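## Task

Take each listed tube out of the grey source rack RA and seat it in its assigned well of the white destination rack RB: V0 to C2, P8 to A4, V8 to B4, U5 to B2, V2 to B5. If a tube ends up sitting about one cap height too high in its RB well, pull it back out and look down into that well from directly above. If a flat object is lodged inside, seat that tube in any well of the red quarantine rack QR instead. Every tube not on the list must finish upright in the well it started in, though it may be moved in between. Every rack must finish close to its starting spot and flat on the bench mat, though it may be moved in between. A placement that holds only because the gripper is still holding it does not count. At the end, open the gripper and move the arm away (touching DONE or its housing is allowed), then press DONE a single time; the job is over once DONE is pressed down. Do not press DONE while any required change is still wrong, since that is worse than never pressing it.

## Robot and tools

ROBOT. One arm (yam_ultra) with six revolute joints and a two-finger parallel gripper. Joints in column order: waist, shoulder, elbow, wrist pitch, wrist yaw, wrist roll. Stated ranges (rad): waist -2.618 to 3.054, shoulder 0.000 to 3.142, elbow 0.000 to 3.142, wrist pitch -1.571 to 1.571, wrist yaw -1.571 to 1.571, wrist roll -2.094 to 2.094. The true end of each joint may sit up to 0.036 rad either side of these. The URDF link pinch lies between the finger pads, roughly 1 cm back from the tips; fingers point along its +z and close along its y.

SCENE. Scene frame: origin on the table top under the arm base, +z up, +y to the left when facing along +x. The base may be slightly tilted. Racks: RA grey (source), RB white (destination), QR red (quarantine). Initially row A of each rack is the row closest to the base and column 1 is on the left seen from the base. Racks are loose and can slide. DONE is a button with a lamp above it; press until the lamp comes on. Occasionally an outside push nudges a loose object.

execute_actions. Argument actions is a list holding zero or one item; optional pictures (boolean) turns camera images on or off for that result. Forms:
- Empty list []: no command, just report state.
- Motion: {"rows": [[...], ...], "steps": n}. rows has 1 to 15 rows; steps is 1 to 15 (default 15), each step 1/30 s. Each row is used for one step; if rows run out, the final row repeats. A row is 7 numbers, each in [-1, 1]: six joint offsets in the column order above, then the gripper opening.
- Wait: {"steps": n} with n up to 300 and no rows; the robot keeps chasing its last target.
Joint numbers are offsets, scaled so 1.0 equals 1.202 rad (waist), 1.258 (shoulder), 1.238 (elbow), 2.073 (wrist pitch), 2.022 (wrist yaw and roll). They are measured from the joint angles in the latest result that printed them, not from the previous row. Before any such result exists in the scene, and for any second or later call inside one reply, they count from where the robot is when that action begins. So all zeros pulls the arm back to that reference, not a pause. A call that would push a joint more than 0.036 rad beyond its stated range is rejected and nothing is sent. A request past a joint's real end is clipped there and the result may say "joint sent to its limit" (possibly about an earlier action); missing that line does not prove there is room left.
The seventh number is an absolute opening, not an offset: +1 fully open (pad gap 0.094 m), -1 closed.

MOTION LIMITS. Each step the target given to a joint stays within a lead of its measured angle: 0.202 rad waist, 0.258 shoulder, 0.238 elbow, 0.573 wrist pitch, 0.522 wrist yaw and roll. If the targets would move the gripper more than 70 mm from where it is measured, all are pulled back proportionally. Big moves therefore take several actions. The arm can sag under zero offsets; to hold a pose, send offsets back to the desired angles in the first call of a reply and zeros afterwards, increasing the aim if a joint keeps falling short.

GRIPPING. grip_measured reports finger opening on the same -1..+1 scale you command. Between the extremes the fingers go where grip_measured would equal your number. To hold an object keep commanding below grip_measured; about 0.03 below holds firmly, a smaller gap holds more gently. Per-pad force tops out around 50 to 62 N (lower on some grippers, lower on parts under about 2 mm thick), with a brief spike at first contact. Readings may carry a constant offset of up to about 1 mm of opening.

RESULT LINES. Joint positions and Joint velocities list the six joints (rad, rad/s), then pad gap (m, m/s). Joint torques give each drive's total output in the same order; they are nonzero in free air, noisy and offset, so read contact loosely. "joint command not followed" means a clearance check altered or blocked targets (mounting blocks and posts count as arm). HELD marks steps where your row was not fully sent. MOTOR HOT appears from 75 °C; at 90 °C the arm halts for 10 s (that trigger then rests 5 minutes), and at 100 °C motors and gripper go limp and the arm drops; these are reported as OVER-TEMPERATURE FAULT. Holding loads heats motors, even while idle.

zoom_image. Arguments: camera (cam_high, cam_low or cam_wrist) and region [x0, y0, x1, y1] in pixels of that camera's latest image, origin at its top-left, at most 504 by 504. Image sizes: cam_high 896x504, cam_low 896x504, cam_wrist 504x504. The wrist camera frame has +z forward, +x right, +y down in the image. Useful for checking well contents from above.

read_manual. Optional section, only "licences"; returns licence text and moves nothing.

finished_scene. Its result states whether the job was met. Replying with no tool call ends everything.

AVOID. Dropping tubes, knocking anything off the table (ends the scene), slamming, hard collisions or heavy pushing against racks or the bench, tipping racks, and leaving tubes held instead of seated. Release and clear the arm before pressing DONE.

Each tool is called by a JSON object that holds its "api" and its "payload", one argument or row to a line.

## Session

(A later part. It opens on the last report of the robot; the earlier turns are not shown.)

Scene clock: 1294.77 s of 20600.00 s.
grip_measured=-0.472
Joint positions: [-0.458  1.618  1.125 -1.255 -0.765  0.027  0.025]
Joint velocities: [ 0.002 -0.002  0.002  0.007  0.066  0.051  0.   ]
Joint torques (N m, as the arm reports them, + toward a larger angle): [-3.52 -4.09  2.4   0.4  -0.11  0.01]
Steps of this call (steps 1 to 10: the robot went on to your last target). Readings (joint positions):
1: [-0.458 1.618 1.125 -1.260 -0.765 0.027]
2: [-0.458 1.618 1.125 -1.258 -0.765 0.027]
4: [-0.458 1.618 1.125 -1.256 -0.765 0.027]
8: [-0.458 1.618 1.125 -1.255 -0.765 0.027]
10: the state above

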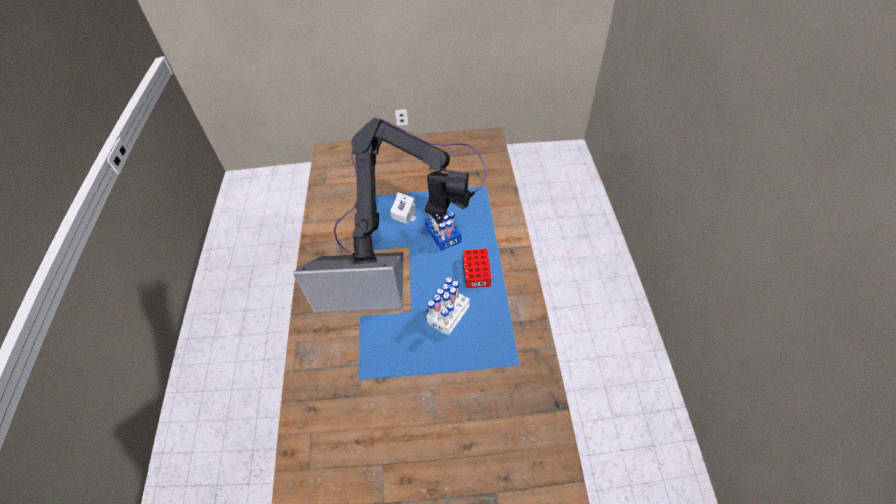

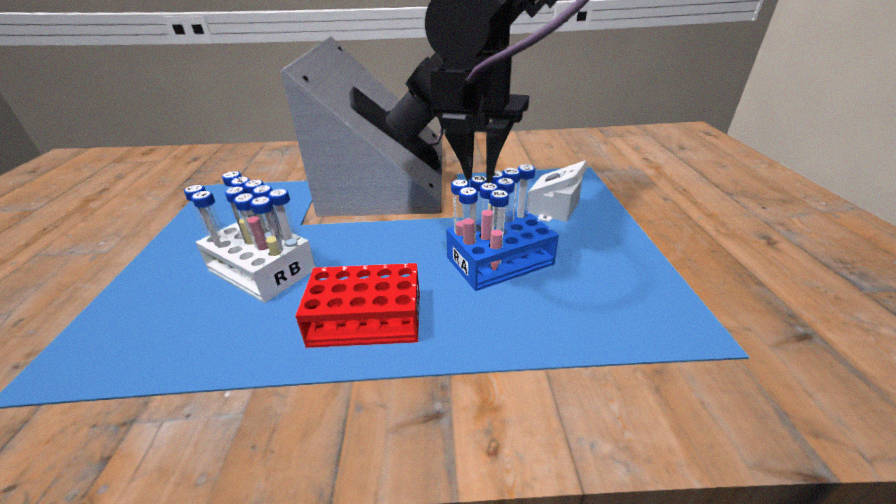

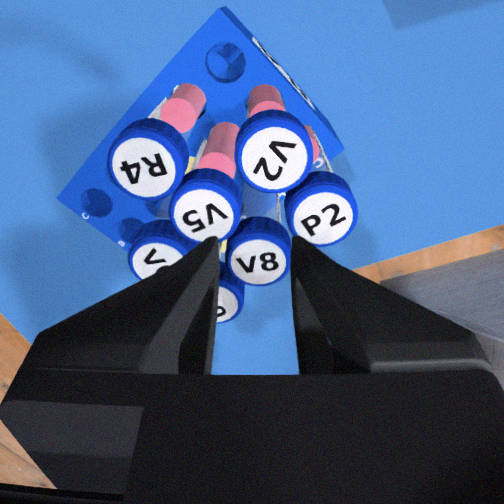

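{"api": "execute_actions", "payload": {
  "actions": [
    {"rows":[[-0.006,-0.010,0.008,0,0,0,-0.47],[-0.010,-0.010,0.015,-0.002,0.001,0,-0.47],[-0.013,-0.008,0.020,-0.005,0.002,0,-0.47],[-0.015,-0.005,0.023,-0.008,0.004,0,-0.47],[-0.016,-0.002,0.025,-0.011,0.005,0,-0.47],[-0.016,0.001,0.025,-0.014,0.006,0,-0.47],[-0.016,0.004,0.025,-0.016,0.007,0,-0.47],[-0.016,0.007,0.025,-0.018,0.008,0,-0.47],[-0.016,0.009,0.025,-0.020,0.0084,0,-0.47],[-0.016,0.011,0.025,-0.021,0.0084,0,-0.47],[-0.016,0.013,0.025,-0.021,0.0084,0,-0.47],[-0.016,0.014,0.025,-0.021,0.0084,0,-0.47]],"steps":15}
  ],
  "pictures": false
}}

{"api": "execute_actions", "payload": {
  "actions": [
    {"steps":10}
  ]
}}

Scene clock: 1320.70 s of 20600.00 s.
grip_measured=-0.472
Joint positions: [-0.459  1.626  1.132 -1.284 -0.759  0.027  0.025]
Joint velocities: [-0.022  0.002  0.002 -0.037 -0.081  0.051  0.   ]
Joint torques (N m, as the arm reports them, + toward a larger angle): [-5.79 -2.63  5.79  0.11  0.12  0.01]
Steps of this call (steps 1 to 15: the robot went on to your last target; steps 16 to 90: nothing new was sent; then 22.43 s passed at rest; steps 91 to 105: all 15 steps of this action). Readings (joint positions):
91: [-0.458 1.618 1.125 -1.255 -0.765 0.027]
92: [-0.458 1.618 1.125 -1.255 -0.765 0.027]
94: [-0.459 1.618 1.127 -1.257 -0.765 0.027]
98: [-0.459 1.618 1.132 -1.267 -0.763 0.027]
105: the state above

Scene clock: 1321.03 s of 20600.00 s.
grip_measured=-0.472
Joint positions: [-0.46   1.626  1.132 -1.288 -0.758  0.027  0.025]
Joint velocities: [-0.022 -0.007 -0.002  0.022  0.066  0.066 -0.001]
Joint torques (N m, as the arm reports them, + toward a larger angle): [-5.84 -2.66  5.81  0.06  0.11  0.01]
Steps of this call (steps 1 to 10: the robot went on to your last target). Readings (joint positions):
1: [-0.460 1.626 1.132 -1.285 -0.759 0.027]
2: [-0.460 1.626 1.132 -1.286 -0.759 0.027]
4: [-0.460 1.626 1.132 -1.287 -0.758 0.027]
8: [-0.460 1.626 1.132 -1.288 -0.758 0.027]
10: the state above

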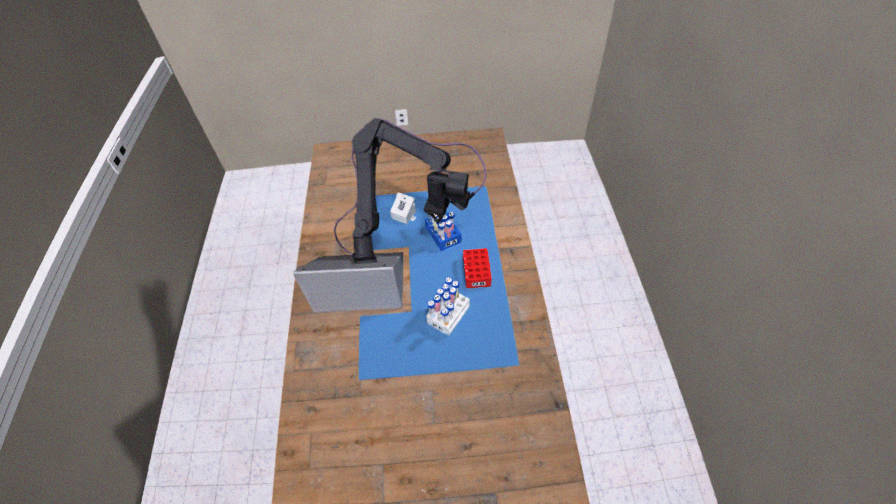

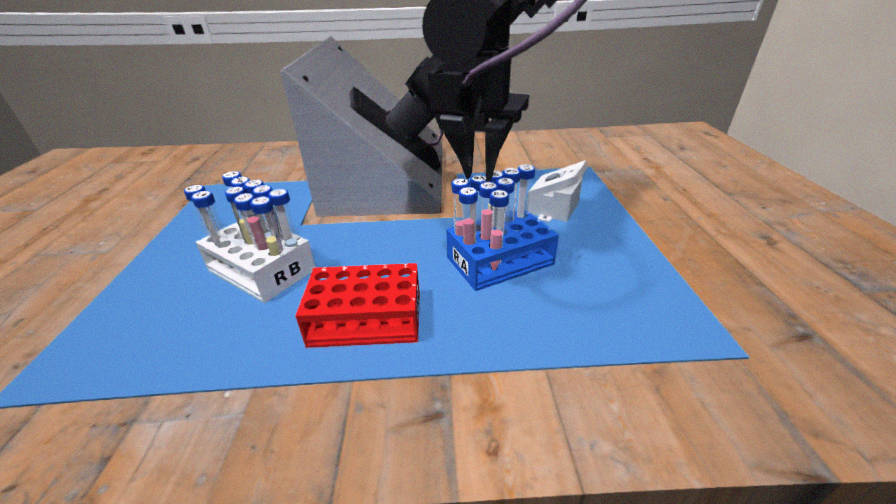

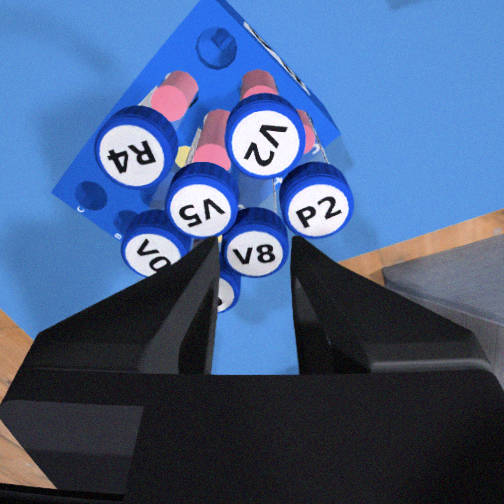

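{"api": "execute_actions", "payload": {
  "actions": [
    {"rows":[[-0.006,0,0.005,0.003,-0.002,0,-0.47],[-0.004,0,-0.003,0.006,-0.004,0,-0.47],[-0.002,0,-0.008,0.008,-0.005,0,-0.47],[-0.001,0,-0.010,0.010,-0.005,0,-0.47],[0.001,0,-0.012,0.012,-0.0055,0,-0.47],[0.003,0,-0.015,0.014,-0.0055,0,-0.47],[0.005,0,-0.018,0.016,-0.006,0,-0.47],[0.007,0,-0.021,0.018,-0.006,0,-0.47],[0.009,0,-0.024,0.020,-0.006,0,-0.47],[0.0105,0,-0.026,0.022,-0.0064,0,-0.47],[0.012,0,-0.028,0.0235,-0.0064,0,-0.47],[0.013,0,-0.030,0.0246,-0.0064,0,-0.47],[0.0135,0,-0.0315,0.0246,-0.0064,0,-0.47]],"steps":15}
  ],
  "pictures": false
}}

{"api": "execute_actions", "payload": {
  "actions": [
    {"steps":10}
  ]
}}

Scene clock: 1343.67 s of 20600.00 s.
grip_measured=-0.472
Joint positions: [-0.459  1.626  1.129 -1.268 -0.765  0.027  0.025]
Joint velocities: [-0.012  0.002 -0.027 -0.007 -0.007 -0.037  0.   ]
Joint torques (N m, as the arm reports them, + toward a larger angle): [-3.31 -3.5   1.7   0.52 -0.09  0.01]
Steps of this call (steps 1 to 15: the robot went on to your last target; steps 16 to 90: nothing new was sent; then 19.13 s passed at rest; steps 91 to 105: all 15 steps of this action). Readings (joint positions):
91: [-0.460 1.626 1.132 -1.288 -0.758 0.027]
92: [-0.460 1.626 1.132 -1.288 -0.758 0.027]
94: [-0.460 1.626 1.132 -1.287 -0.759 0.027]
98: [-0.459 1.626 1.132 -1.278 -0.761 0.027]
105: the state above

Scene clock: 1344.00 s of 20600.00 s.
grip_measured=-0.472
Joint positions: [-0.459  1.626  1.129 -1.268 -0.765  0.027  0.025]
Joint velocities: [-0.002  0.002 -0.007 -0.007 -0.022 -0.081  0.001]
Joint torques (N m, as the arm reports them, + toward a larger angle): [-3.33 -3.48  1.72  0.51 -0.09  0.01]
Steps of this call (steps 1 to 10: the robot went on to your last target). Readings (joint positions):
1: [-0.459 1.626 1.129 -1.268 -0.765 0.027]
2: [-0.459 1.626 1.129 -1.268 -0.765 0.027]
4: [-0.459 1.626 1.129 -1.268 -0.765 0.027]
8: [-0.459 1.626 1.129 -1.268 -0.765 0.027]
10: the state above

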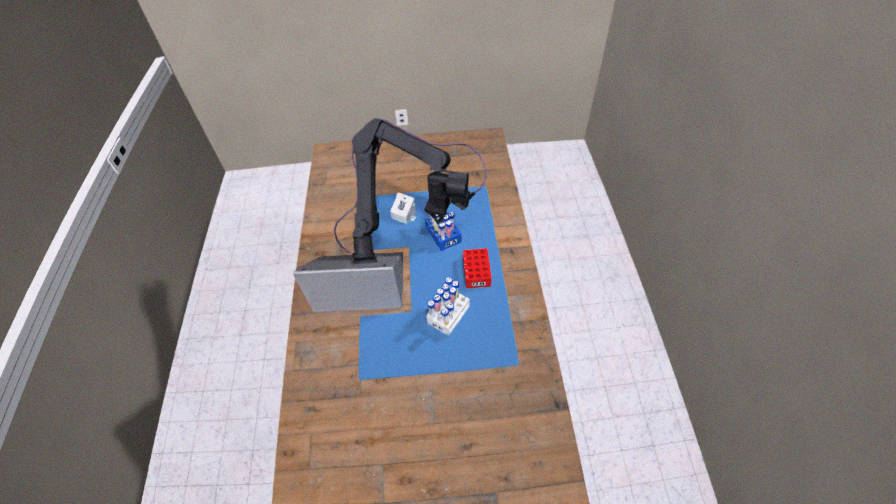

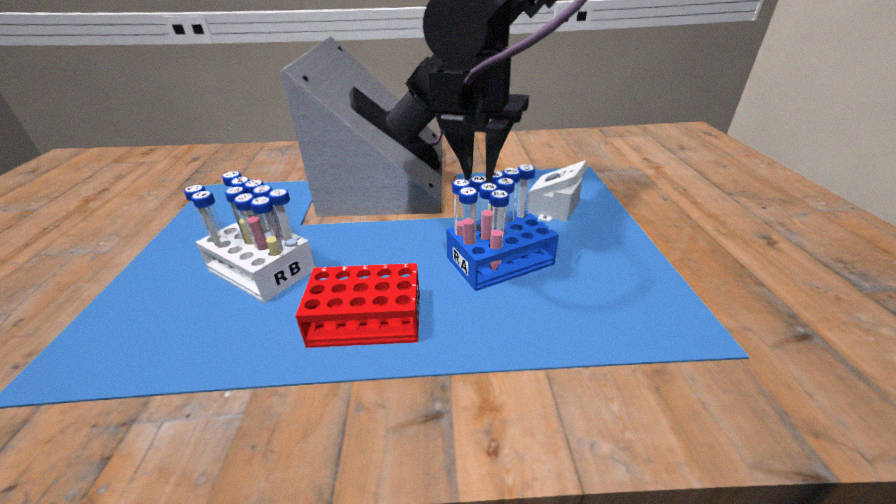

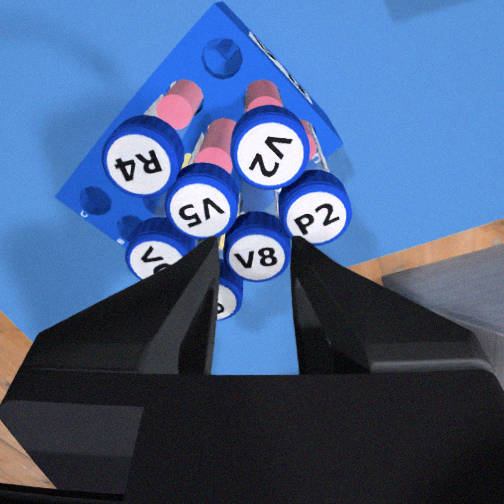

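{"api": "zoom_image", "payload": {
  "camera": "cam_wrist",
  "region": [120, 170, 370, 340]
}}

{"api": "zoom_image", "payload": {
  "camera": "cam_low",
  "region": [430, 130, 560, 230]
}}

Region (120, 170, 370, 340) of cam_wrist's 504x504 image, scaled by 2.016, with more detail than that image has; it fills the top 343 rows of this view, and the rest is white.

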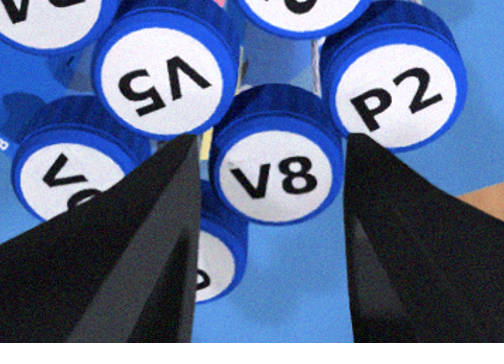

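Region (430, 130, 560, 230) of cam_low's 896x504 image, scaled by 3.877, with more detail than that image has; it fills the top 388 rows of this view, and the rest is white.

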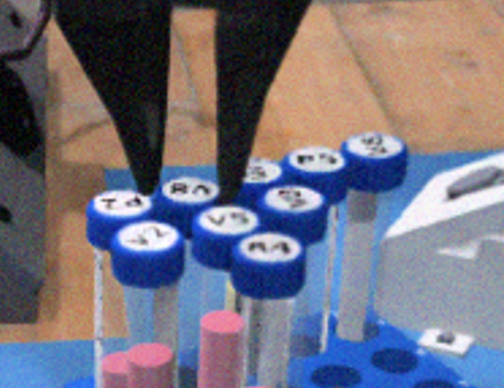

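{"api": "execute_actions", "payload": {
  "actions": [
    {"rows":[[-0.004,0,-0.01,0.004,0,0,-0.47],[-0.008,0,0.005,0.002,0,0.002,-0.47],[-0.012,0,0.015,0,0.001,0.004,-0.47],[-0.015,0,0.022,-0.003,0.002,0.007,-0.47],[-0.017,0,0.026,-0.006,0.004,0.010,-0.47],[-0.017,0,0.026,-0.010,0.005,0.013,-0.47],[-0.017,0,0.026,-0.014,0.006,0.016,-0.47],[-0.017,0,0.026,-0.017,0.007,0.018,-0.47],[-0.017,0,0.026,-0.020,0.0075,0.020,-0.47],[-0.017,0,0.026,-0.022,0.0075,0.021,-0.47],[-0.017,0,0.026,-0.023,0.0075,0.022,-0.47]],"steps":15}
  ],
  "pictures": false
}}

{"api": "execute_actions", "payload": {
  "actions": [
    {"steps":10}
  ]
}}

Scene clock: 1376.63 s of 20600.00 s.
grip_measured=-0.472
Joint positions: [-0.462  1.626  1.137 -1.298 -0.76   0.06   0.025]
Joint velocities: [-0.012 -0.032  0.002 -0.051 -0.007  0.037 -0.001]
Joint torques (N m, as the arm reports them, + toward a larger angle): [-5.79 -3.49  5.73  0.05  0.09  0.02]
Steps of this call (steps 1 to 15: the robot went on to your last target; steps 16 to 90: nothing new was sent; then 29.13 s passed at rest; steps 91 to 105: all 15 steps of this action). Readings (joint positions):
91: [-0.459 1.626 1.129 -1.268 -0.765 0.027]
92: [-0.461 1.626 1.129 -1.268 -0.765 0.027]
94: [-0.462 1.626 1.129 -1.268 -0.765 0.028]
98: [-0.462 1.626 1.136 -1.275 -0.763 0.041]
105: the state above

Scene clock: 1376.97 s of 20600.00 s.
grip_measured=-0.472
Joint positions: [-0.462  1.626  1.137 -1.304 -0.758  0.065  0.025]
Joint velocities: [-0.012 -0.012  0.017 -0.022 -0.022 -0.081 -0.   ]
Joint torques (N m, as the arm reports them, + toward a larger angle): [-5.78 -3.45  5.77  0.05  0.12  0.08]
Steps of this call (steps 1 to 10: the robot went on to your last target). Readings (joint positions):
1: [-0.462 1.626 1.137 -1.300 -0.759 0.062]
2: [-0.462 1.626 1.137 -1.301 -0.759 0.062]
4: [-0.462 1.626 1.137 -1.302 -0.759 0.064]
8: [-0.462 1.626 1.137 -1.304 -0.758 0.065]
10: the state above

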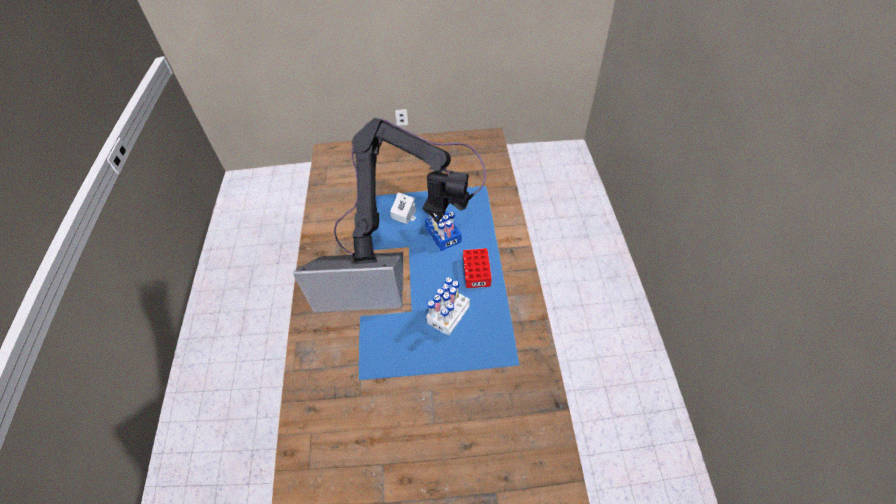

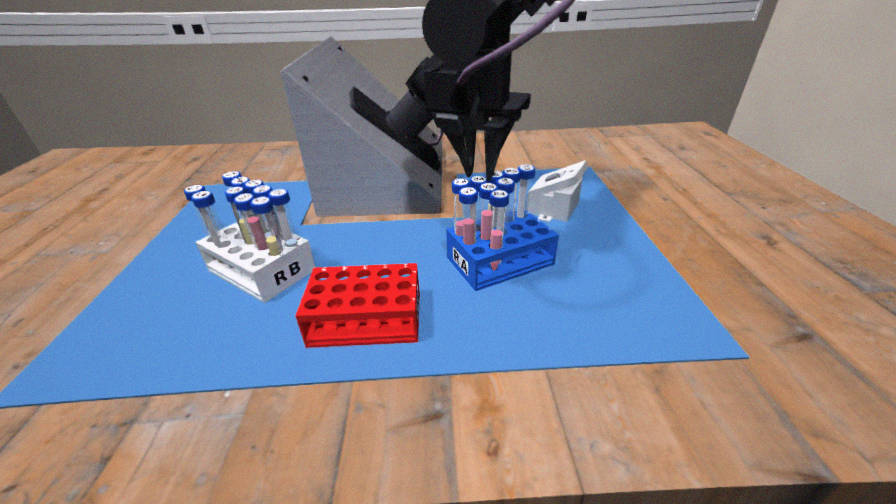

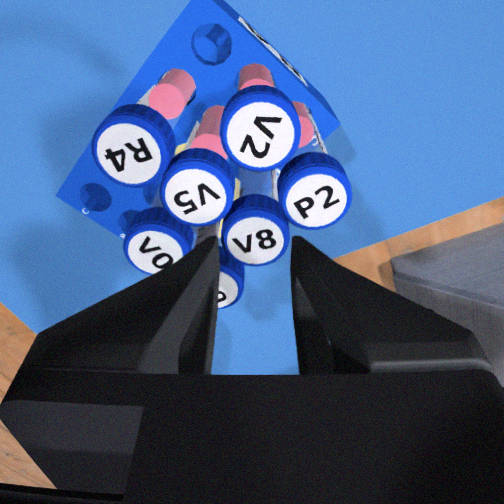

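{"api": "execute_actions", "payload": {
  "actions": [
    {"rows":[[-0.006,0,0.005,0.003,-0.002,0,-0.47],[-0.004,0,-0.003,0.006,-0.004,0,-0.47],[-0.002,0,-0.008,0.008,-0.005,0,-0.47],[-0.001,0,-0.010,0.010,-0.005,0,-0.47],[0.001,0,-0.012,0.012,-0.0055,0,-0.47],[0.003,0,-0.015,0.014,-0.0055,0,-0.47],[0.005,0,-0.018,0.016,-0.006,0,-0.47],[0.007,0,-0.021,0.018,-0.006,0,-0.47],[0.009,0,-0.024,0.020,-0.006,0,-0.47],[0.0105,0,-0.026,0.022,-0.0064,0,-0.47],[0.012,0,-0.028,0.024,-0.0064,0,-0.47],[0.013,0,-0.030,0.0255,-0.0064,0,-0.47],[0.014,0,-0.032,0.027,-0.0064,0,-0.47]],"steps":15}
  ],
  "pictures": false
}}

{"api": "execute_actions", "payload": {
  "actions": [
    {"steps":10}
  ]
}}

Scene clock: 1392.30 s of 20600.00 s.
grip_measured=-0.472
Joint positions: [-0.446  1.626  1.112 -1.268 -0.763  0.066  0.025]
Joint velocities: [ 0.012 -0.012 -0.037  0.081 -0.051 -0.007 -0.001]
Joint torques (N m, as the arm reports them, + toward a larger angle): [-4.48 -3.44  3.23  0.22 -0.1   0.02]
Steps of this call (steps 1 to 15: the robot went on to your last target; steps 16 to 90: nothing new was sent; then 11.83 s passed at rest; steps 91 to 105: all 15 steps of this action). Readings (joint positions):
91: [-0.462 1.626 1.137 -1.305 -0.758 0.066]
92: [-0.462 1.626 1.137 -1.305 -0.758 0.066]
94: [-0.462 1.626 1.137 -1.303 -0.759 0.066]
98: [-0.460 1.626 1.136 -1.292 -0.761 0.066]
105: the state above

Scene clock: 1392.63 s of 20600.00 s.
grip_measured=-0.472
Joint positions: [-0.446  1.626  1.112 -1.261 -0.763  0.066  0.025]
Joint velocities: [-0.022 -0.022 -0.002  0.007  0.051  0.007 -0.001]
Joint torques (N m, as the arm reports them, + toward a larger angle): [-4.44 -3.53  3.16  0.28 -0.11  0.01]
Steps of this call (steps 1 to 10: the robot went on to your last target). Readings (joint positions):
1: [-0.446 1.626 1.112 -1.266 -0.763 0.066]
2: [-0.446 1.626 1.112 -1.265 -0.763 0.066]
4: [-0.446 1.626 1.112 -1.263 -0.763 0.066]
8: [-0.446 1.626 1.112 -1.262 -0.763 0.066]
10: the state above

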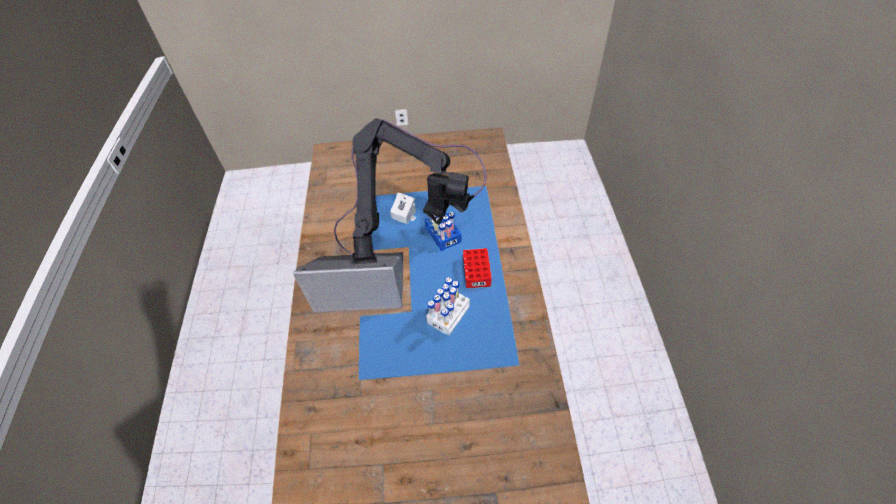

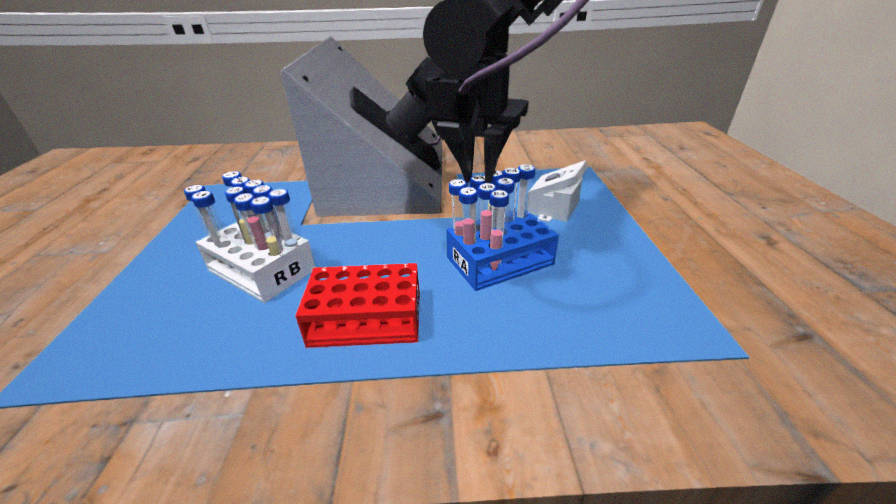

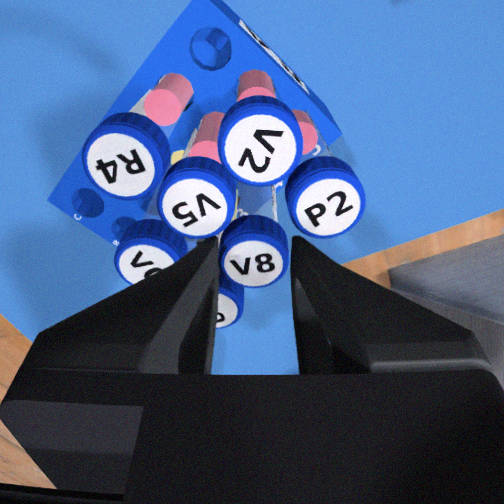

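{"api": "execute_actions", "payload": {
  "actions": [
    {"rows":[[-0.002,0,-0.010,0.006,-0.004,0,-0.47],[-0.001,0,-0.012,0.007,-0.004,0,-0.47],[0,0,-0.013,0.008,-0.004,0,-0.47],[0.001,0,-0.014,0.009,-0.004,0,-0.47],[0.002,0,-0.0155,0.010,-0.004,0,-0.47],[0.002,0,-0.0155,0.010,-0.004,0,-0.47],[0.002,0,-0.0155,0.010,-0.004,0,-0.48],[0.002,0,-0.0155,0.010,-0.004,0,-0.50],[0.002,0,-0.0155,0.010,-0.004,0,-0.52],[0.002,0,-0.0155,0.010,-0.004,0,-0.54],[0.002,0,-0.0155,0.010,-0.004,0,-0.555],[0.002,0,-0.0155,0.010,-0.004,0,-0.57],[0.002,0,-0.0155,0.010,-0.004,0,-0.585],[0.002,0,-0.0155,0.010,-0.004,0,-0.60]],"steps":15}
  ],
  "pictures": false
}}

{"api": "execute_actions", "payload": {
  "actions": [
    {"steps":8}
  ]
}}

Scene clock: 1406.07 s of 20600.00 s.
grip_measured=-0.560
Joint positions: [-0.446  1.626  1.112 -1.254 -0.763  0.066  0.021]
Joint velocities: [-0.007 -0.007 -0.007  0.022 -0.066 -0.081 -0.   ]
Joint torques (N m, as the arm reports them, + toward a larger angle): [-4.3  -3.54  2.82  0.28 -0.1   0.01]
Steps of this call (steps 1 to 15: the robot went on to your last target; steps 16 to 110: nothing new was sent; then 9.27 s passed at rest; steps 111 to 125: all 15 steps of this action). Readings (joint positions):
111: [-0.446 1.626 1.112 -1.260 -0.763 0.066]
112: [-0.446 1.626 1.112 -1.260 -0.763 0.066]
114: [-0.446 1.626 1.112 -1.259 -0.763 0.066]
118: [-0.446 1.626 1.112 -1.256 -0.763 0.066]
125: the state above

Scene clock: 1406.33 s of 20600.00 s.
grip_measured=-0.560
Joint positions: [-0.446  1.626  1.112 -1.254 -0.763  0.066  0.021]
Joint velocities: [ 0.007 -0.017 -0.007 -0.037 -0.007  0.037  0.   ]
Joint torques (N m, as the arm reports them, + toward a larger angle): [-4.3  -3.53  2.82  0.31 -0.1   0.01]
Steps of this call (steps 1 to 8: the robot went on to your last target). Readings (joint positions):
1: [-0.446 1.626 1.112 -1.254 -0.763 0.066]
2: [-0.446 1.626 1.112 -1.254 -0.763 0.066]
4: [-0.446 1.626 1.112 -1.254 -0.763 0.066]
8: the state above

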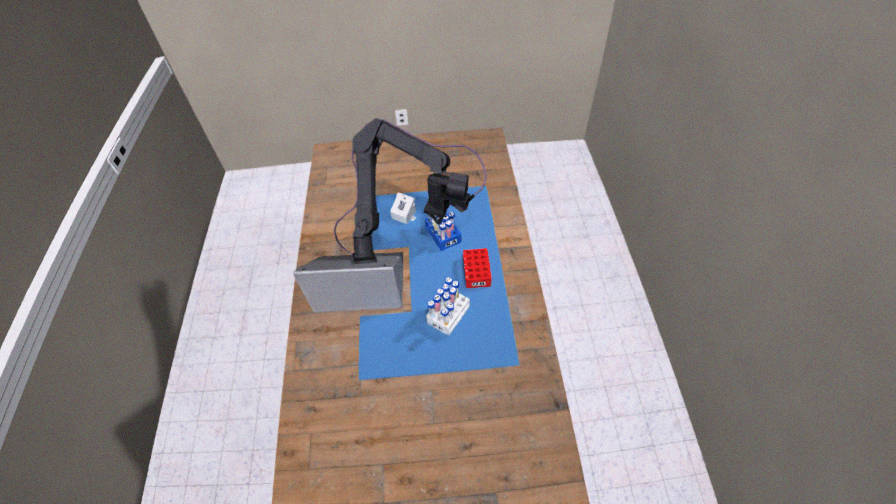

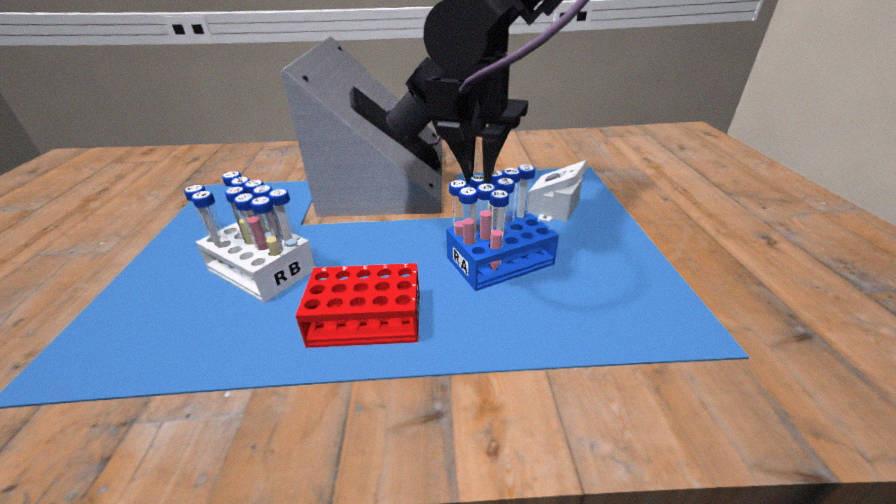

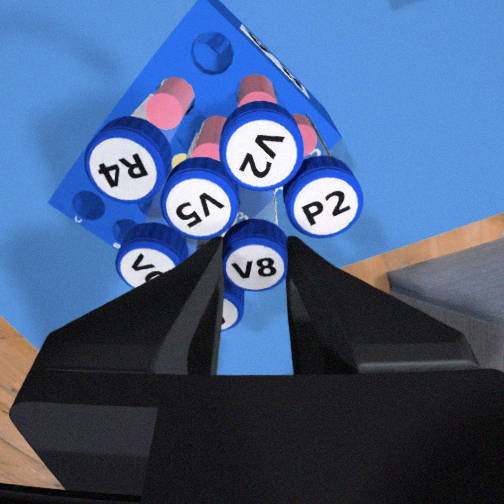

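{"api": "execute_actions", "payload": {
  "actions": [
    {"rows":[[-0.012,0.003,0.016,-0.007,0.003,0,-0.605],[-0.017,0.005,0.023,-0.014,0.005,0,-0.605],[-0.023,0.006,0.031,-0.023,0.006,0,-0.605],[-0.031,0.008,0.042,-0.033,0.007,0,-0.605],[-0.040,0.010,0.054,-0.044,0.009,0,-0.605],[-0.049,0.012,0.067,-0.055,0.010,0,-0.605],[-0.059,0.014,0.080,-0.066,0.011,0,-0.605],[-0.069,0.017,0.094,-0.077,0.013,0,-0.605],[-0.079,0.020,0.107,-0.088,0.014,0,-0.605],[-0.088,0.023,0.120,-0.098,0.016,0,-0.605],[-0.097,0.025,0.132,-0.107,0.017,0,-0.605],[-0.105,0.028,0.143,-0.115,0.018,0,-0.605],[-0.112,0.030,0.153,-0.122,0.019,0,-0.605],[-0.117,0.032,0.160,-0.127,0.0198,0,-0.605],[-0.1206,0.0334,0.1656,-0.1307,0.0198,0,-0.605]],"steps":15}
  ],
  "pictures": false
}}

{"api": "execute_actions", "payload": {
  "actions": [
    {"steps":14}
  ]
}}

Scene clock: 1427.87 s of 20600.00 s.
grip_measured=-0.560
Joint positions: [-0.562  1.653  1.278 -1.458 -0.736  0.066  0.021]
Joint velocities: [-0.212  0.037  0.3   -0.33   0.066 -0.081  0.001]
Joint torques (N m, as the arm reports them, + toward a larger angle): [-5.8  -2.33  5.64  0.11  0.1   0.01]
Steps of this call (steps 1 to 15: the robot went on to your last target; steps 16 to 90: nothing new was sent; then 18.03 s passed at rest; steps 91 to 105: all 15 steps of this action). Readings (joint positions):
91: [-0.446 1.626 1.112 -1.254 -0.763 0.066]
92: [-0.446 1.626 1.112 -1.256 -0.763 0.066]
94: [-0.449 1.627 1.119 -1.271 -0.761 0.066]
98: [-0.485 1.636 1.173 -1.331 -0.751 0.066]
105: the state above

Scene clock: 1428.33 s of 20600.00 s.
grip_measured=-0.560
Joint positions: [-0.573  1.659  1.294 -1.511 -0.733  0.066  0.021]
Joint velocities: [-0.002 -0.007  0.002 -0.037 -0.007  0.051  0.001]
Joint torques (N m, as the arm reports them, + toward a larger angle): [-5.93 -2.38  5.71  0.08  0.1   0.01]
Steps of this call (steps 1 to 14: the robot went on to your last target). Readings (joint positions):
1: [-0.568 1.655 1.287 -1.468 -0.736 0.066]
2: [-0.571 1.655 1.292 -1.476 -0.735 0.066]
4: [-0.573 1.655 1.294 -1.488 -0.734 0.066]
8: [-0.573 1.658 1.294 -1.504 -0.733 0.066]
14: the state above

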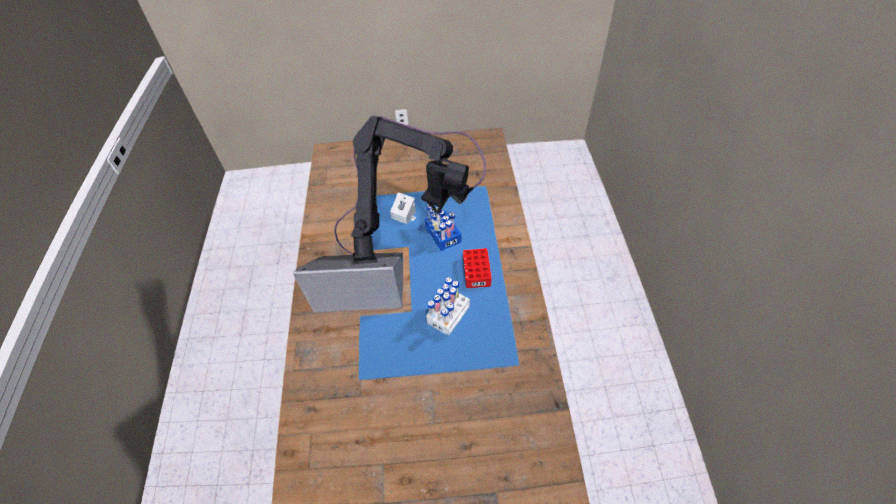

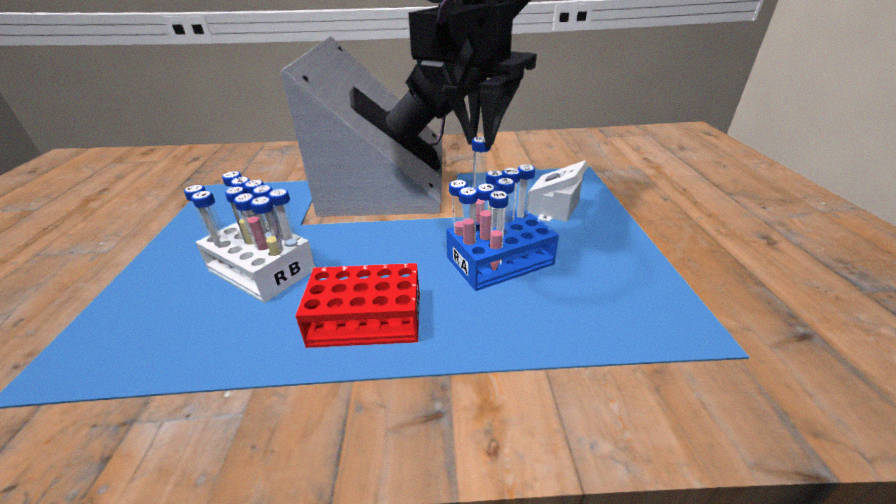

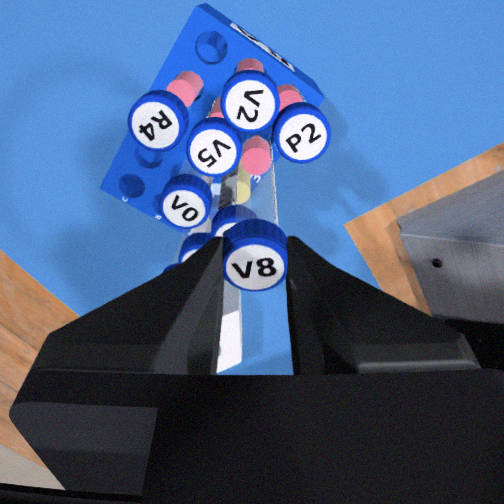

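{"api": "execute_actions", "payload": {
  "actions": [
    {"rows":[[-0.012,-0.010,0.014,-0.006,0.004,0,-0.605],[-0.016,-0.018,0.008,-0.006,0.005,0,-0.605],[-0.020,-0.022,0.000,-0.007,0.006,0,-0.605],[-0.025,-0.026,-0.010,-0.007,0.007,0,-0.605],[-0.030,-0.030,-0.018,-0.008,0.008,0,-0.605],[-0.036,-0.035,-0.027,-0.008,0.009,0,-0.605],[-0.042,-0.040,-0.036,-0.009,0.010,0,-0.605],[-0.048,-0.045,-0.045,-0.009,0.011,0,-0.605],[-0.054,-0.049,-0.054,-0.010,0.012,0,-0.605],[-0.059,-0.053,-0.063,-0.010,0.013,0,-0.605],[-0.064,-0.056,-0.071,-0.011,0.014,0,-0.605],[-0.068,-0.059,-0.078,-0.011,0.015,0,-0.605],[-0.071,-0.061,-0.084,-0.012,0.016,0,-0.605],[-0.073,-0.063,-0.088,-0.012,0.016,0,-0.605],[-0.073,-0.063,-0.0905,-0.012,0.016,0,-0.605]],"steps":15}
  ],
  "pictures": false
}}

{"api": "execute_actions", "payload": {
  "actions": [
    {"steps":8}
  ]
}}

Scene clock: 1443.70 s of 20600.00 s.
grip_measured=-0.560
Joint positions: [-0.64   1.6    1.203 -1.524 -0.714  0.066  0.021]
Joint velocities: [-0.085 -0.022 -0.173 -0.051  0.022  0.066 -0.001]
Joint torques (N m, as the arm reports them, + toward a larger angle): [-5.34 -3.77  3.65  0.15  0.02  0.01]
Steps of this call (steps 1 to 30: the robot went on to your last target; steps 31 to 120: nothing new was sent; then 10.87 s passed at rest; steps 121 to 135: all 15 steps of this action). Readings (joint positions):
121: [-0.573 1.659 1.294 -1.513 -0.732 0.066]
122: [-0.573 1.659 1.294 -1.513 -0.732 0.066]
124: [-0.574 1.656 1.294 -1.513 -0.731 0.066]
128: [-0.596 1.630 1.273 -1.515 -0.728 0.066]
135: the state above

Scene clock: 1443.97 s of 20600.00 s.
grip_measured=-0.560
Joint positions: [-0.642  1.599  1.194 -1.527 -0.71   0.066  0.021]
Joint velocities: [ 0.017  0.002  0.002  0.007 -0.037 -0.007 -0.   ]
Joint torques (N m, as the arm reports them, + toward a larger angle): [-5.52 -3.86  3.47  0.09  0.11  0.01]
Steps of this call (steps 1 to 8: the robot went on to your last target). Readings (joint positions):
1: [-0.642 1.599 1.198 -1.526 -0.712 0.066]
2: [-0.642 1.599 1.195 -1.527 -0.711 0.066]
4: [-0.642 1.599 1.194 -1.527 -0.710 0.066]
8: the state above

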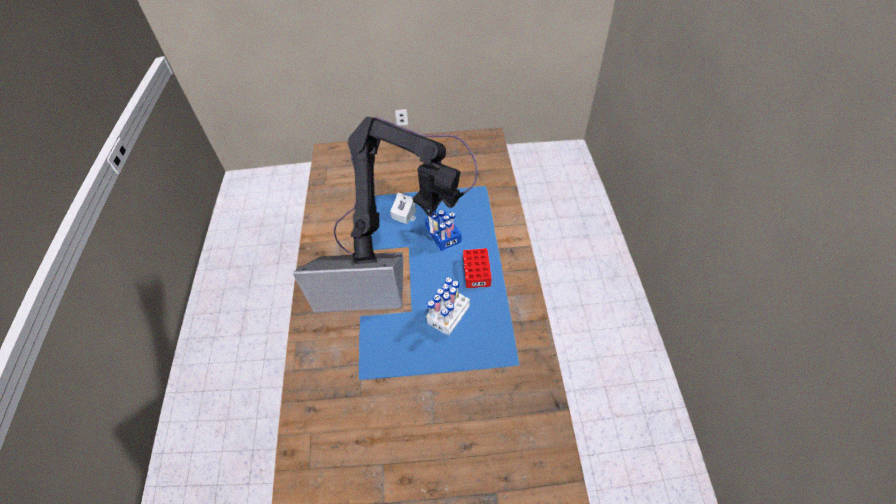

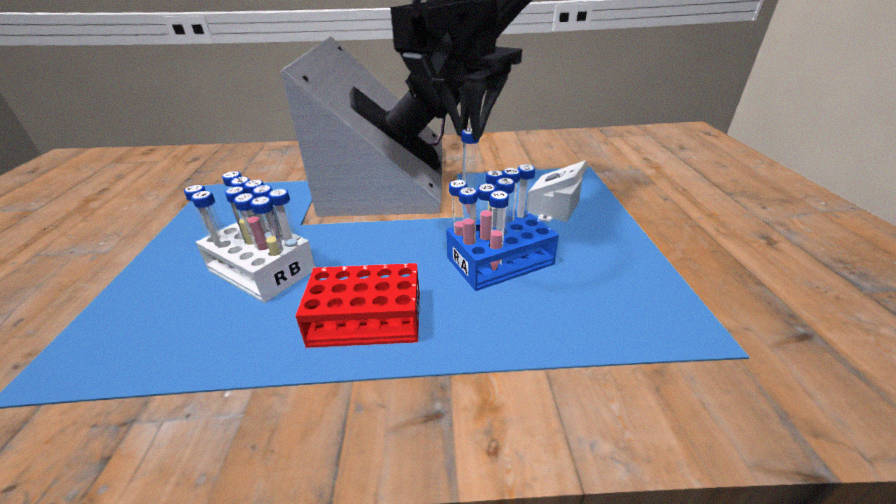

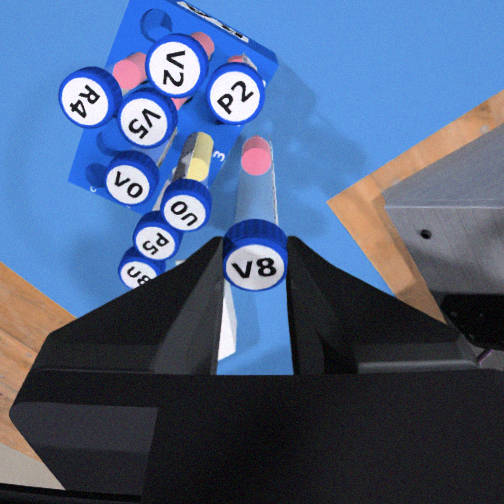

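{"api": "execute_actions", "payload": {
  "actions": [
    {"rows":[[-0.015,0,0,-0.006,0.004,0.003,-0.605],[-0.025,0,0.010,-0.006,0.006,0.006,-0.605],[-0.040,0,0.020,-0.006,0.009,0.010,-0.605],[-0.058,0.005,0.030,-0.006,0.012,0.014,-0.605],[-0.078,0.014,0.042,-0.006,0.016,0.018,-0.605],[-0.098,0.026,0.055,-0.006,0.020,0.022,-0.605],[-0.118,0.040,0.069,-0.006,0.024,0.026,-0.605],[-0.138,0.056,0.084,-0.006,0.028,0.030,-0.605],[-0.157,0.073,0.100,-0.006,0.032,0.034,-0.605],[-0.175,0.091,0.116,-0.006,0.036,0.038,-0.605],[-0.192,0.109,0.132,-0.006,0.040,0.042,-0.605],[-0.208,0.127,0.148,-0.006,0.044,0.046,-0.605],[-0.223,0.145,0.164,-0.006,0.048,0.050,-0.605],[-0.237,0.163,0.180,-0.006,0.052,0.054,-0.605],[-0.250,0.181,0.196,-0.006,0.056,0.058,-0.605]],"steps":15}
  ],
  "pictures": false
}}

{"api": "execute_actions", "payload": {
  "actions": [
    {"rows":[[-0.050,0.060,0.065,-0.006,0.022,0.022,-0.605],[-0.062,0.078,0.081,-0.006,0.026,0.026,-0.605],[-0.074,0.096,0.097,-0.006,0.030,0.030,-0.605],[-0.086,0.114,0.113,-0.006,0.034,0.034,-0.605],[-0.097,0.132,0.129,-0.006,0.038,0.038,-0.605],[-0.108,0.150,0.145,-0.006,0.042,0.042,-0.605],[-0.119,0.168,0.161,-0.006,0.046,0.046,-0.605],[-0.130,0.186,0.177,-0.006,0.050,0.050,-0.605],[-0.140,0.204,0.193,-0.006,0.054,0.054,-0.605],[-0.150,0.222,0.209,-0.006,0.058,0.058,-0.605],[-0.160,0.240,0.225,-0.006,0.062,0.062,-0.605],[-0.169,0.258,0.241,-0.006,0.066,0.066,-0.605],[-0.178,0.276,0.257,-0.006,0.070,0.070,-0.605],[-0.186,0.294,0.273,-0.006,0.074,0.074,-0.605],[-0.194,0.312,0.289,-0.006,0.078,0.078,-0.605]],"steps":15}
  ],
  "pictures": false
}}

{"api": "execute_actions", "payload": {
  "actions": [
    {"rows":[[-0.035,0.060,0.065,-0.006,0.022,0.022,-0.605],[-0.041,0.078,0.081,-0.006,0.025,0.025,-0.605],[-0.047,0.096,0.097,-0.006,0.028,0.028,-0.605],[-0.052,0.113,0.113,-0.006,0.031,0.031,-0.605],[-0.057,0.130,0.129,-0.006,0.034,0.034,-0.605],[-0.061,0.146,0.144,-0.006,0.037,0.037,-0.605],[-0.065,0.161,0.158,-0.006,0.040,0.040,-0.605],[-0.068,0.175,0.171,-0.006,0.042,0.042,-0.605],[-0.071,0.188,0.183,-0.006,0.044,0.044,-0.605],[-0.073,0.199,0.194,-0.006,0.046,0.046,-0.605],[-0.075,0.209,0.203,-0.006,0.047,0.047,-0.605],[-0.076,0.217,0.211,-0.006,0.048,0.048,-0.605],[-0.077,0.223,0.217,-0.006,0.049,0.049,-0.605],[-0.077,0.227,0.221,-0.006,0.049,0.049,-0.605],[-0.077,0.229,0.223,-0.006,0.049,0.049,-0.605]],"steps":15}
  ],
  "pictures": false
}}

{"api": "execute_actions", "payload": {
  "actions": [
    {"steps":8}
  ]
}}

Scene clock: 1533.80 s of 20600.00 s.
grip_measured=-0.560
Joint positions: [-0.896  1.779  1.382 -1.539 -0.639  0.145  0.021]
Joint velocities: [-0.491  0.711  0.549 -0.037  0.212  0.256 -0.001]
Joint torques (N m, as the arm reports them, + toward a larger angle): [-5.73 -2.03  6.05  0.41  0.12  0.03]
Steps of this call (steps 1 to 15: the robot went on to your last target; steps 16 to 90: nothing new was sent; then 86.33 s passed at rest; steps 91 to 105: all 15 steps of this action). Readings (joint positions):
91: [-0.642 1.599 1.194 -1.527 -0.710 0.066]
92: [-0.643 1.599 1.194 -1.528 -0.710 0.067]
94: [-0.657 1.599 1.195 -1.529 -0.708 0.073]
98: [-0.743 1.626 1.244 -1.539 -0.690 0.094]
105: the state above

Scene clock: 1534.30 s of 20600.00 s.
grip_measured=-0.560
Joint positions: [-1.093  2.126  1.683 -1.547 -0.526  0.264  0.021]
Joint velocities: [-0.3    0.642  0.593 -0.007  0.183  0.242 -0.001]
Joint torques (N m, as the arm reports them, + toward a larger angle): [-6.36 -4.01  6.22  0.56  0.05  0.06]
Steps of this call (steps 1 to 15: all 15 steps of this action). Readings (joint positions):
1: [-0.913 1.804 1.401 -1.540 -0.632 0.153]
2: [-0.928 1.829 1.422 -1.541 -0.625 0.161]
4: [-0.956 1.877 1.464 -1.542 -0.611 0.176]
8: [-1.009 1.968 1.543 -1.545 -0.581 0.208]
15: the state above

Scene clock: 1534.80 s of 20600.00 s.
grip_measured=-0.560
Joint positions: [-1.168  2.405  1.922 -1.552 -0.446  0.348  0.021]
Joint velocities: [-0.032  0.164  0.144  0.037  0.037  0.051  0.   ]
Joint torques (N m, as the arm reports them, + toward a larger angle): [-6.49 -6.7   6.92  0.5   0.04  0.03]
Steps of this call (steps 1 to 15: all 15 steps of this action). Readings (joint positions):
1: [-1.103 2.149 1.703 -1.549 -0.519 0.272]
2: [-1.112 2.174 1.725 -1.550 -0.512 0.279]
4: [-1.127 2.222 1.766 -1.551 -0.499 0.293]
8: [-1.149 2.310 1.840 -1.552 -0.475 0.319]
15: the state above

Scene clock: 1535.07 s of 20600.00 s.
grip_measured=-0.560
Joint positions: [-1.168  2.413  1.933 -1.552 -0.439  0.356  0.021]
Joint velocities: [-0.017 -0.002  0.007 -0.007  0.066 -0.007  0.001]
Joint torques (N m, as the arm reports them, + toward a larger angle): [-6.69 -6.39  6.56  0.48  0.14  0.1 ]
Steps of this call (steps 1 to 8: the robot went on to your last target). Readings (joint positions):
1: [-1.168 2.410 1.926 -1.552 -0.443 0.350]
2: [-1.168 2.412 1.928 -1.552 -0.442 0.352]
4: [-1.168 2.413 1.929 -1.552 -0.440 0.354]
8: the state above

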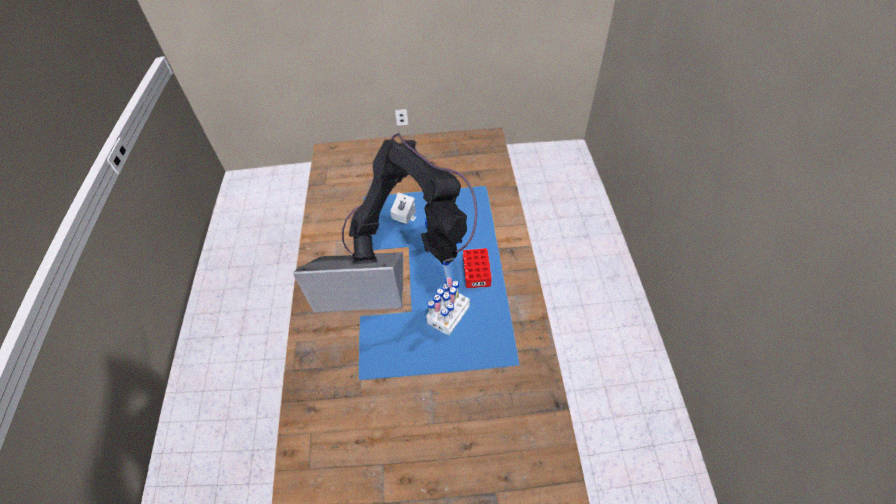

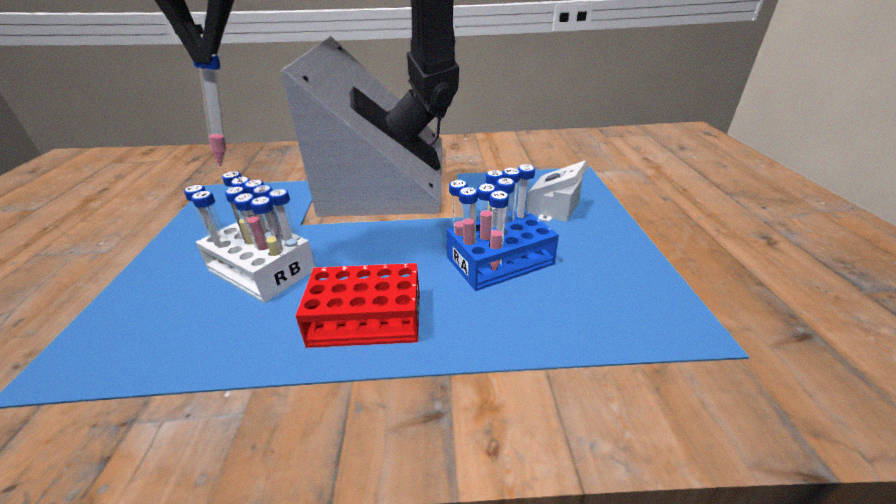

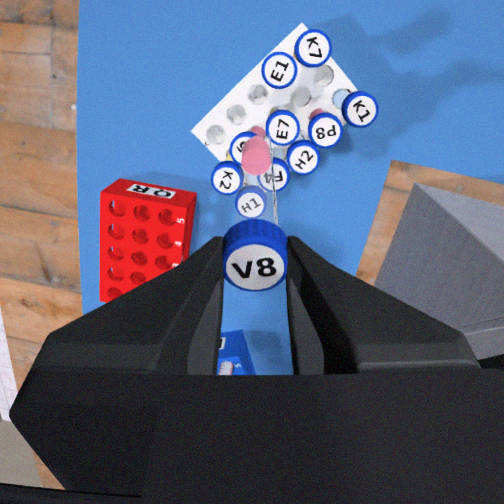

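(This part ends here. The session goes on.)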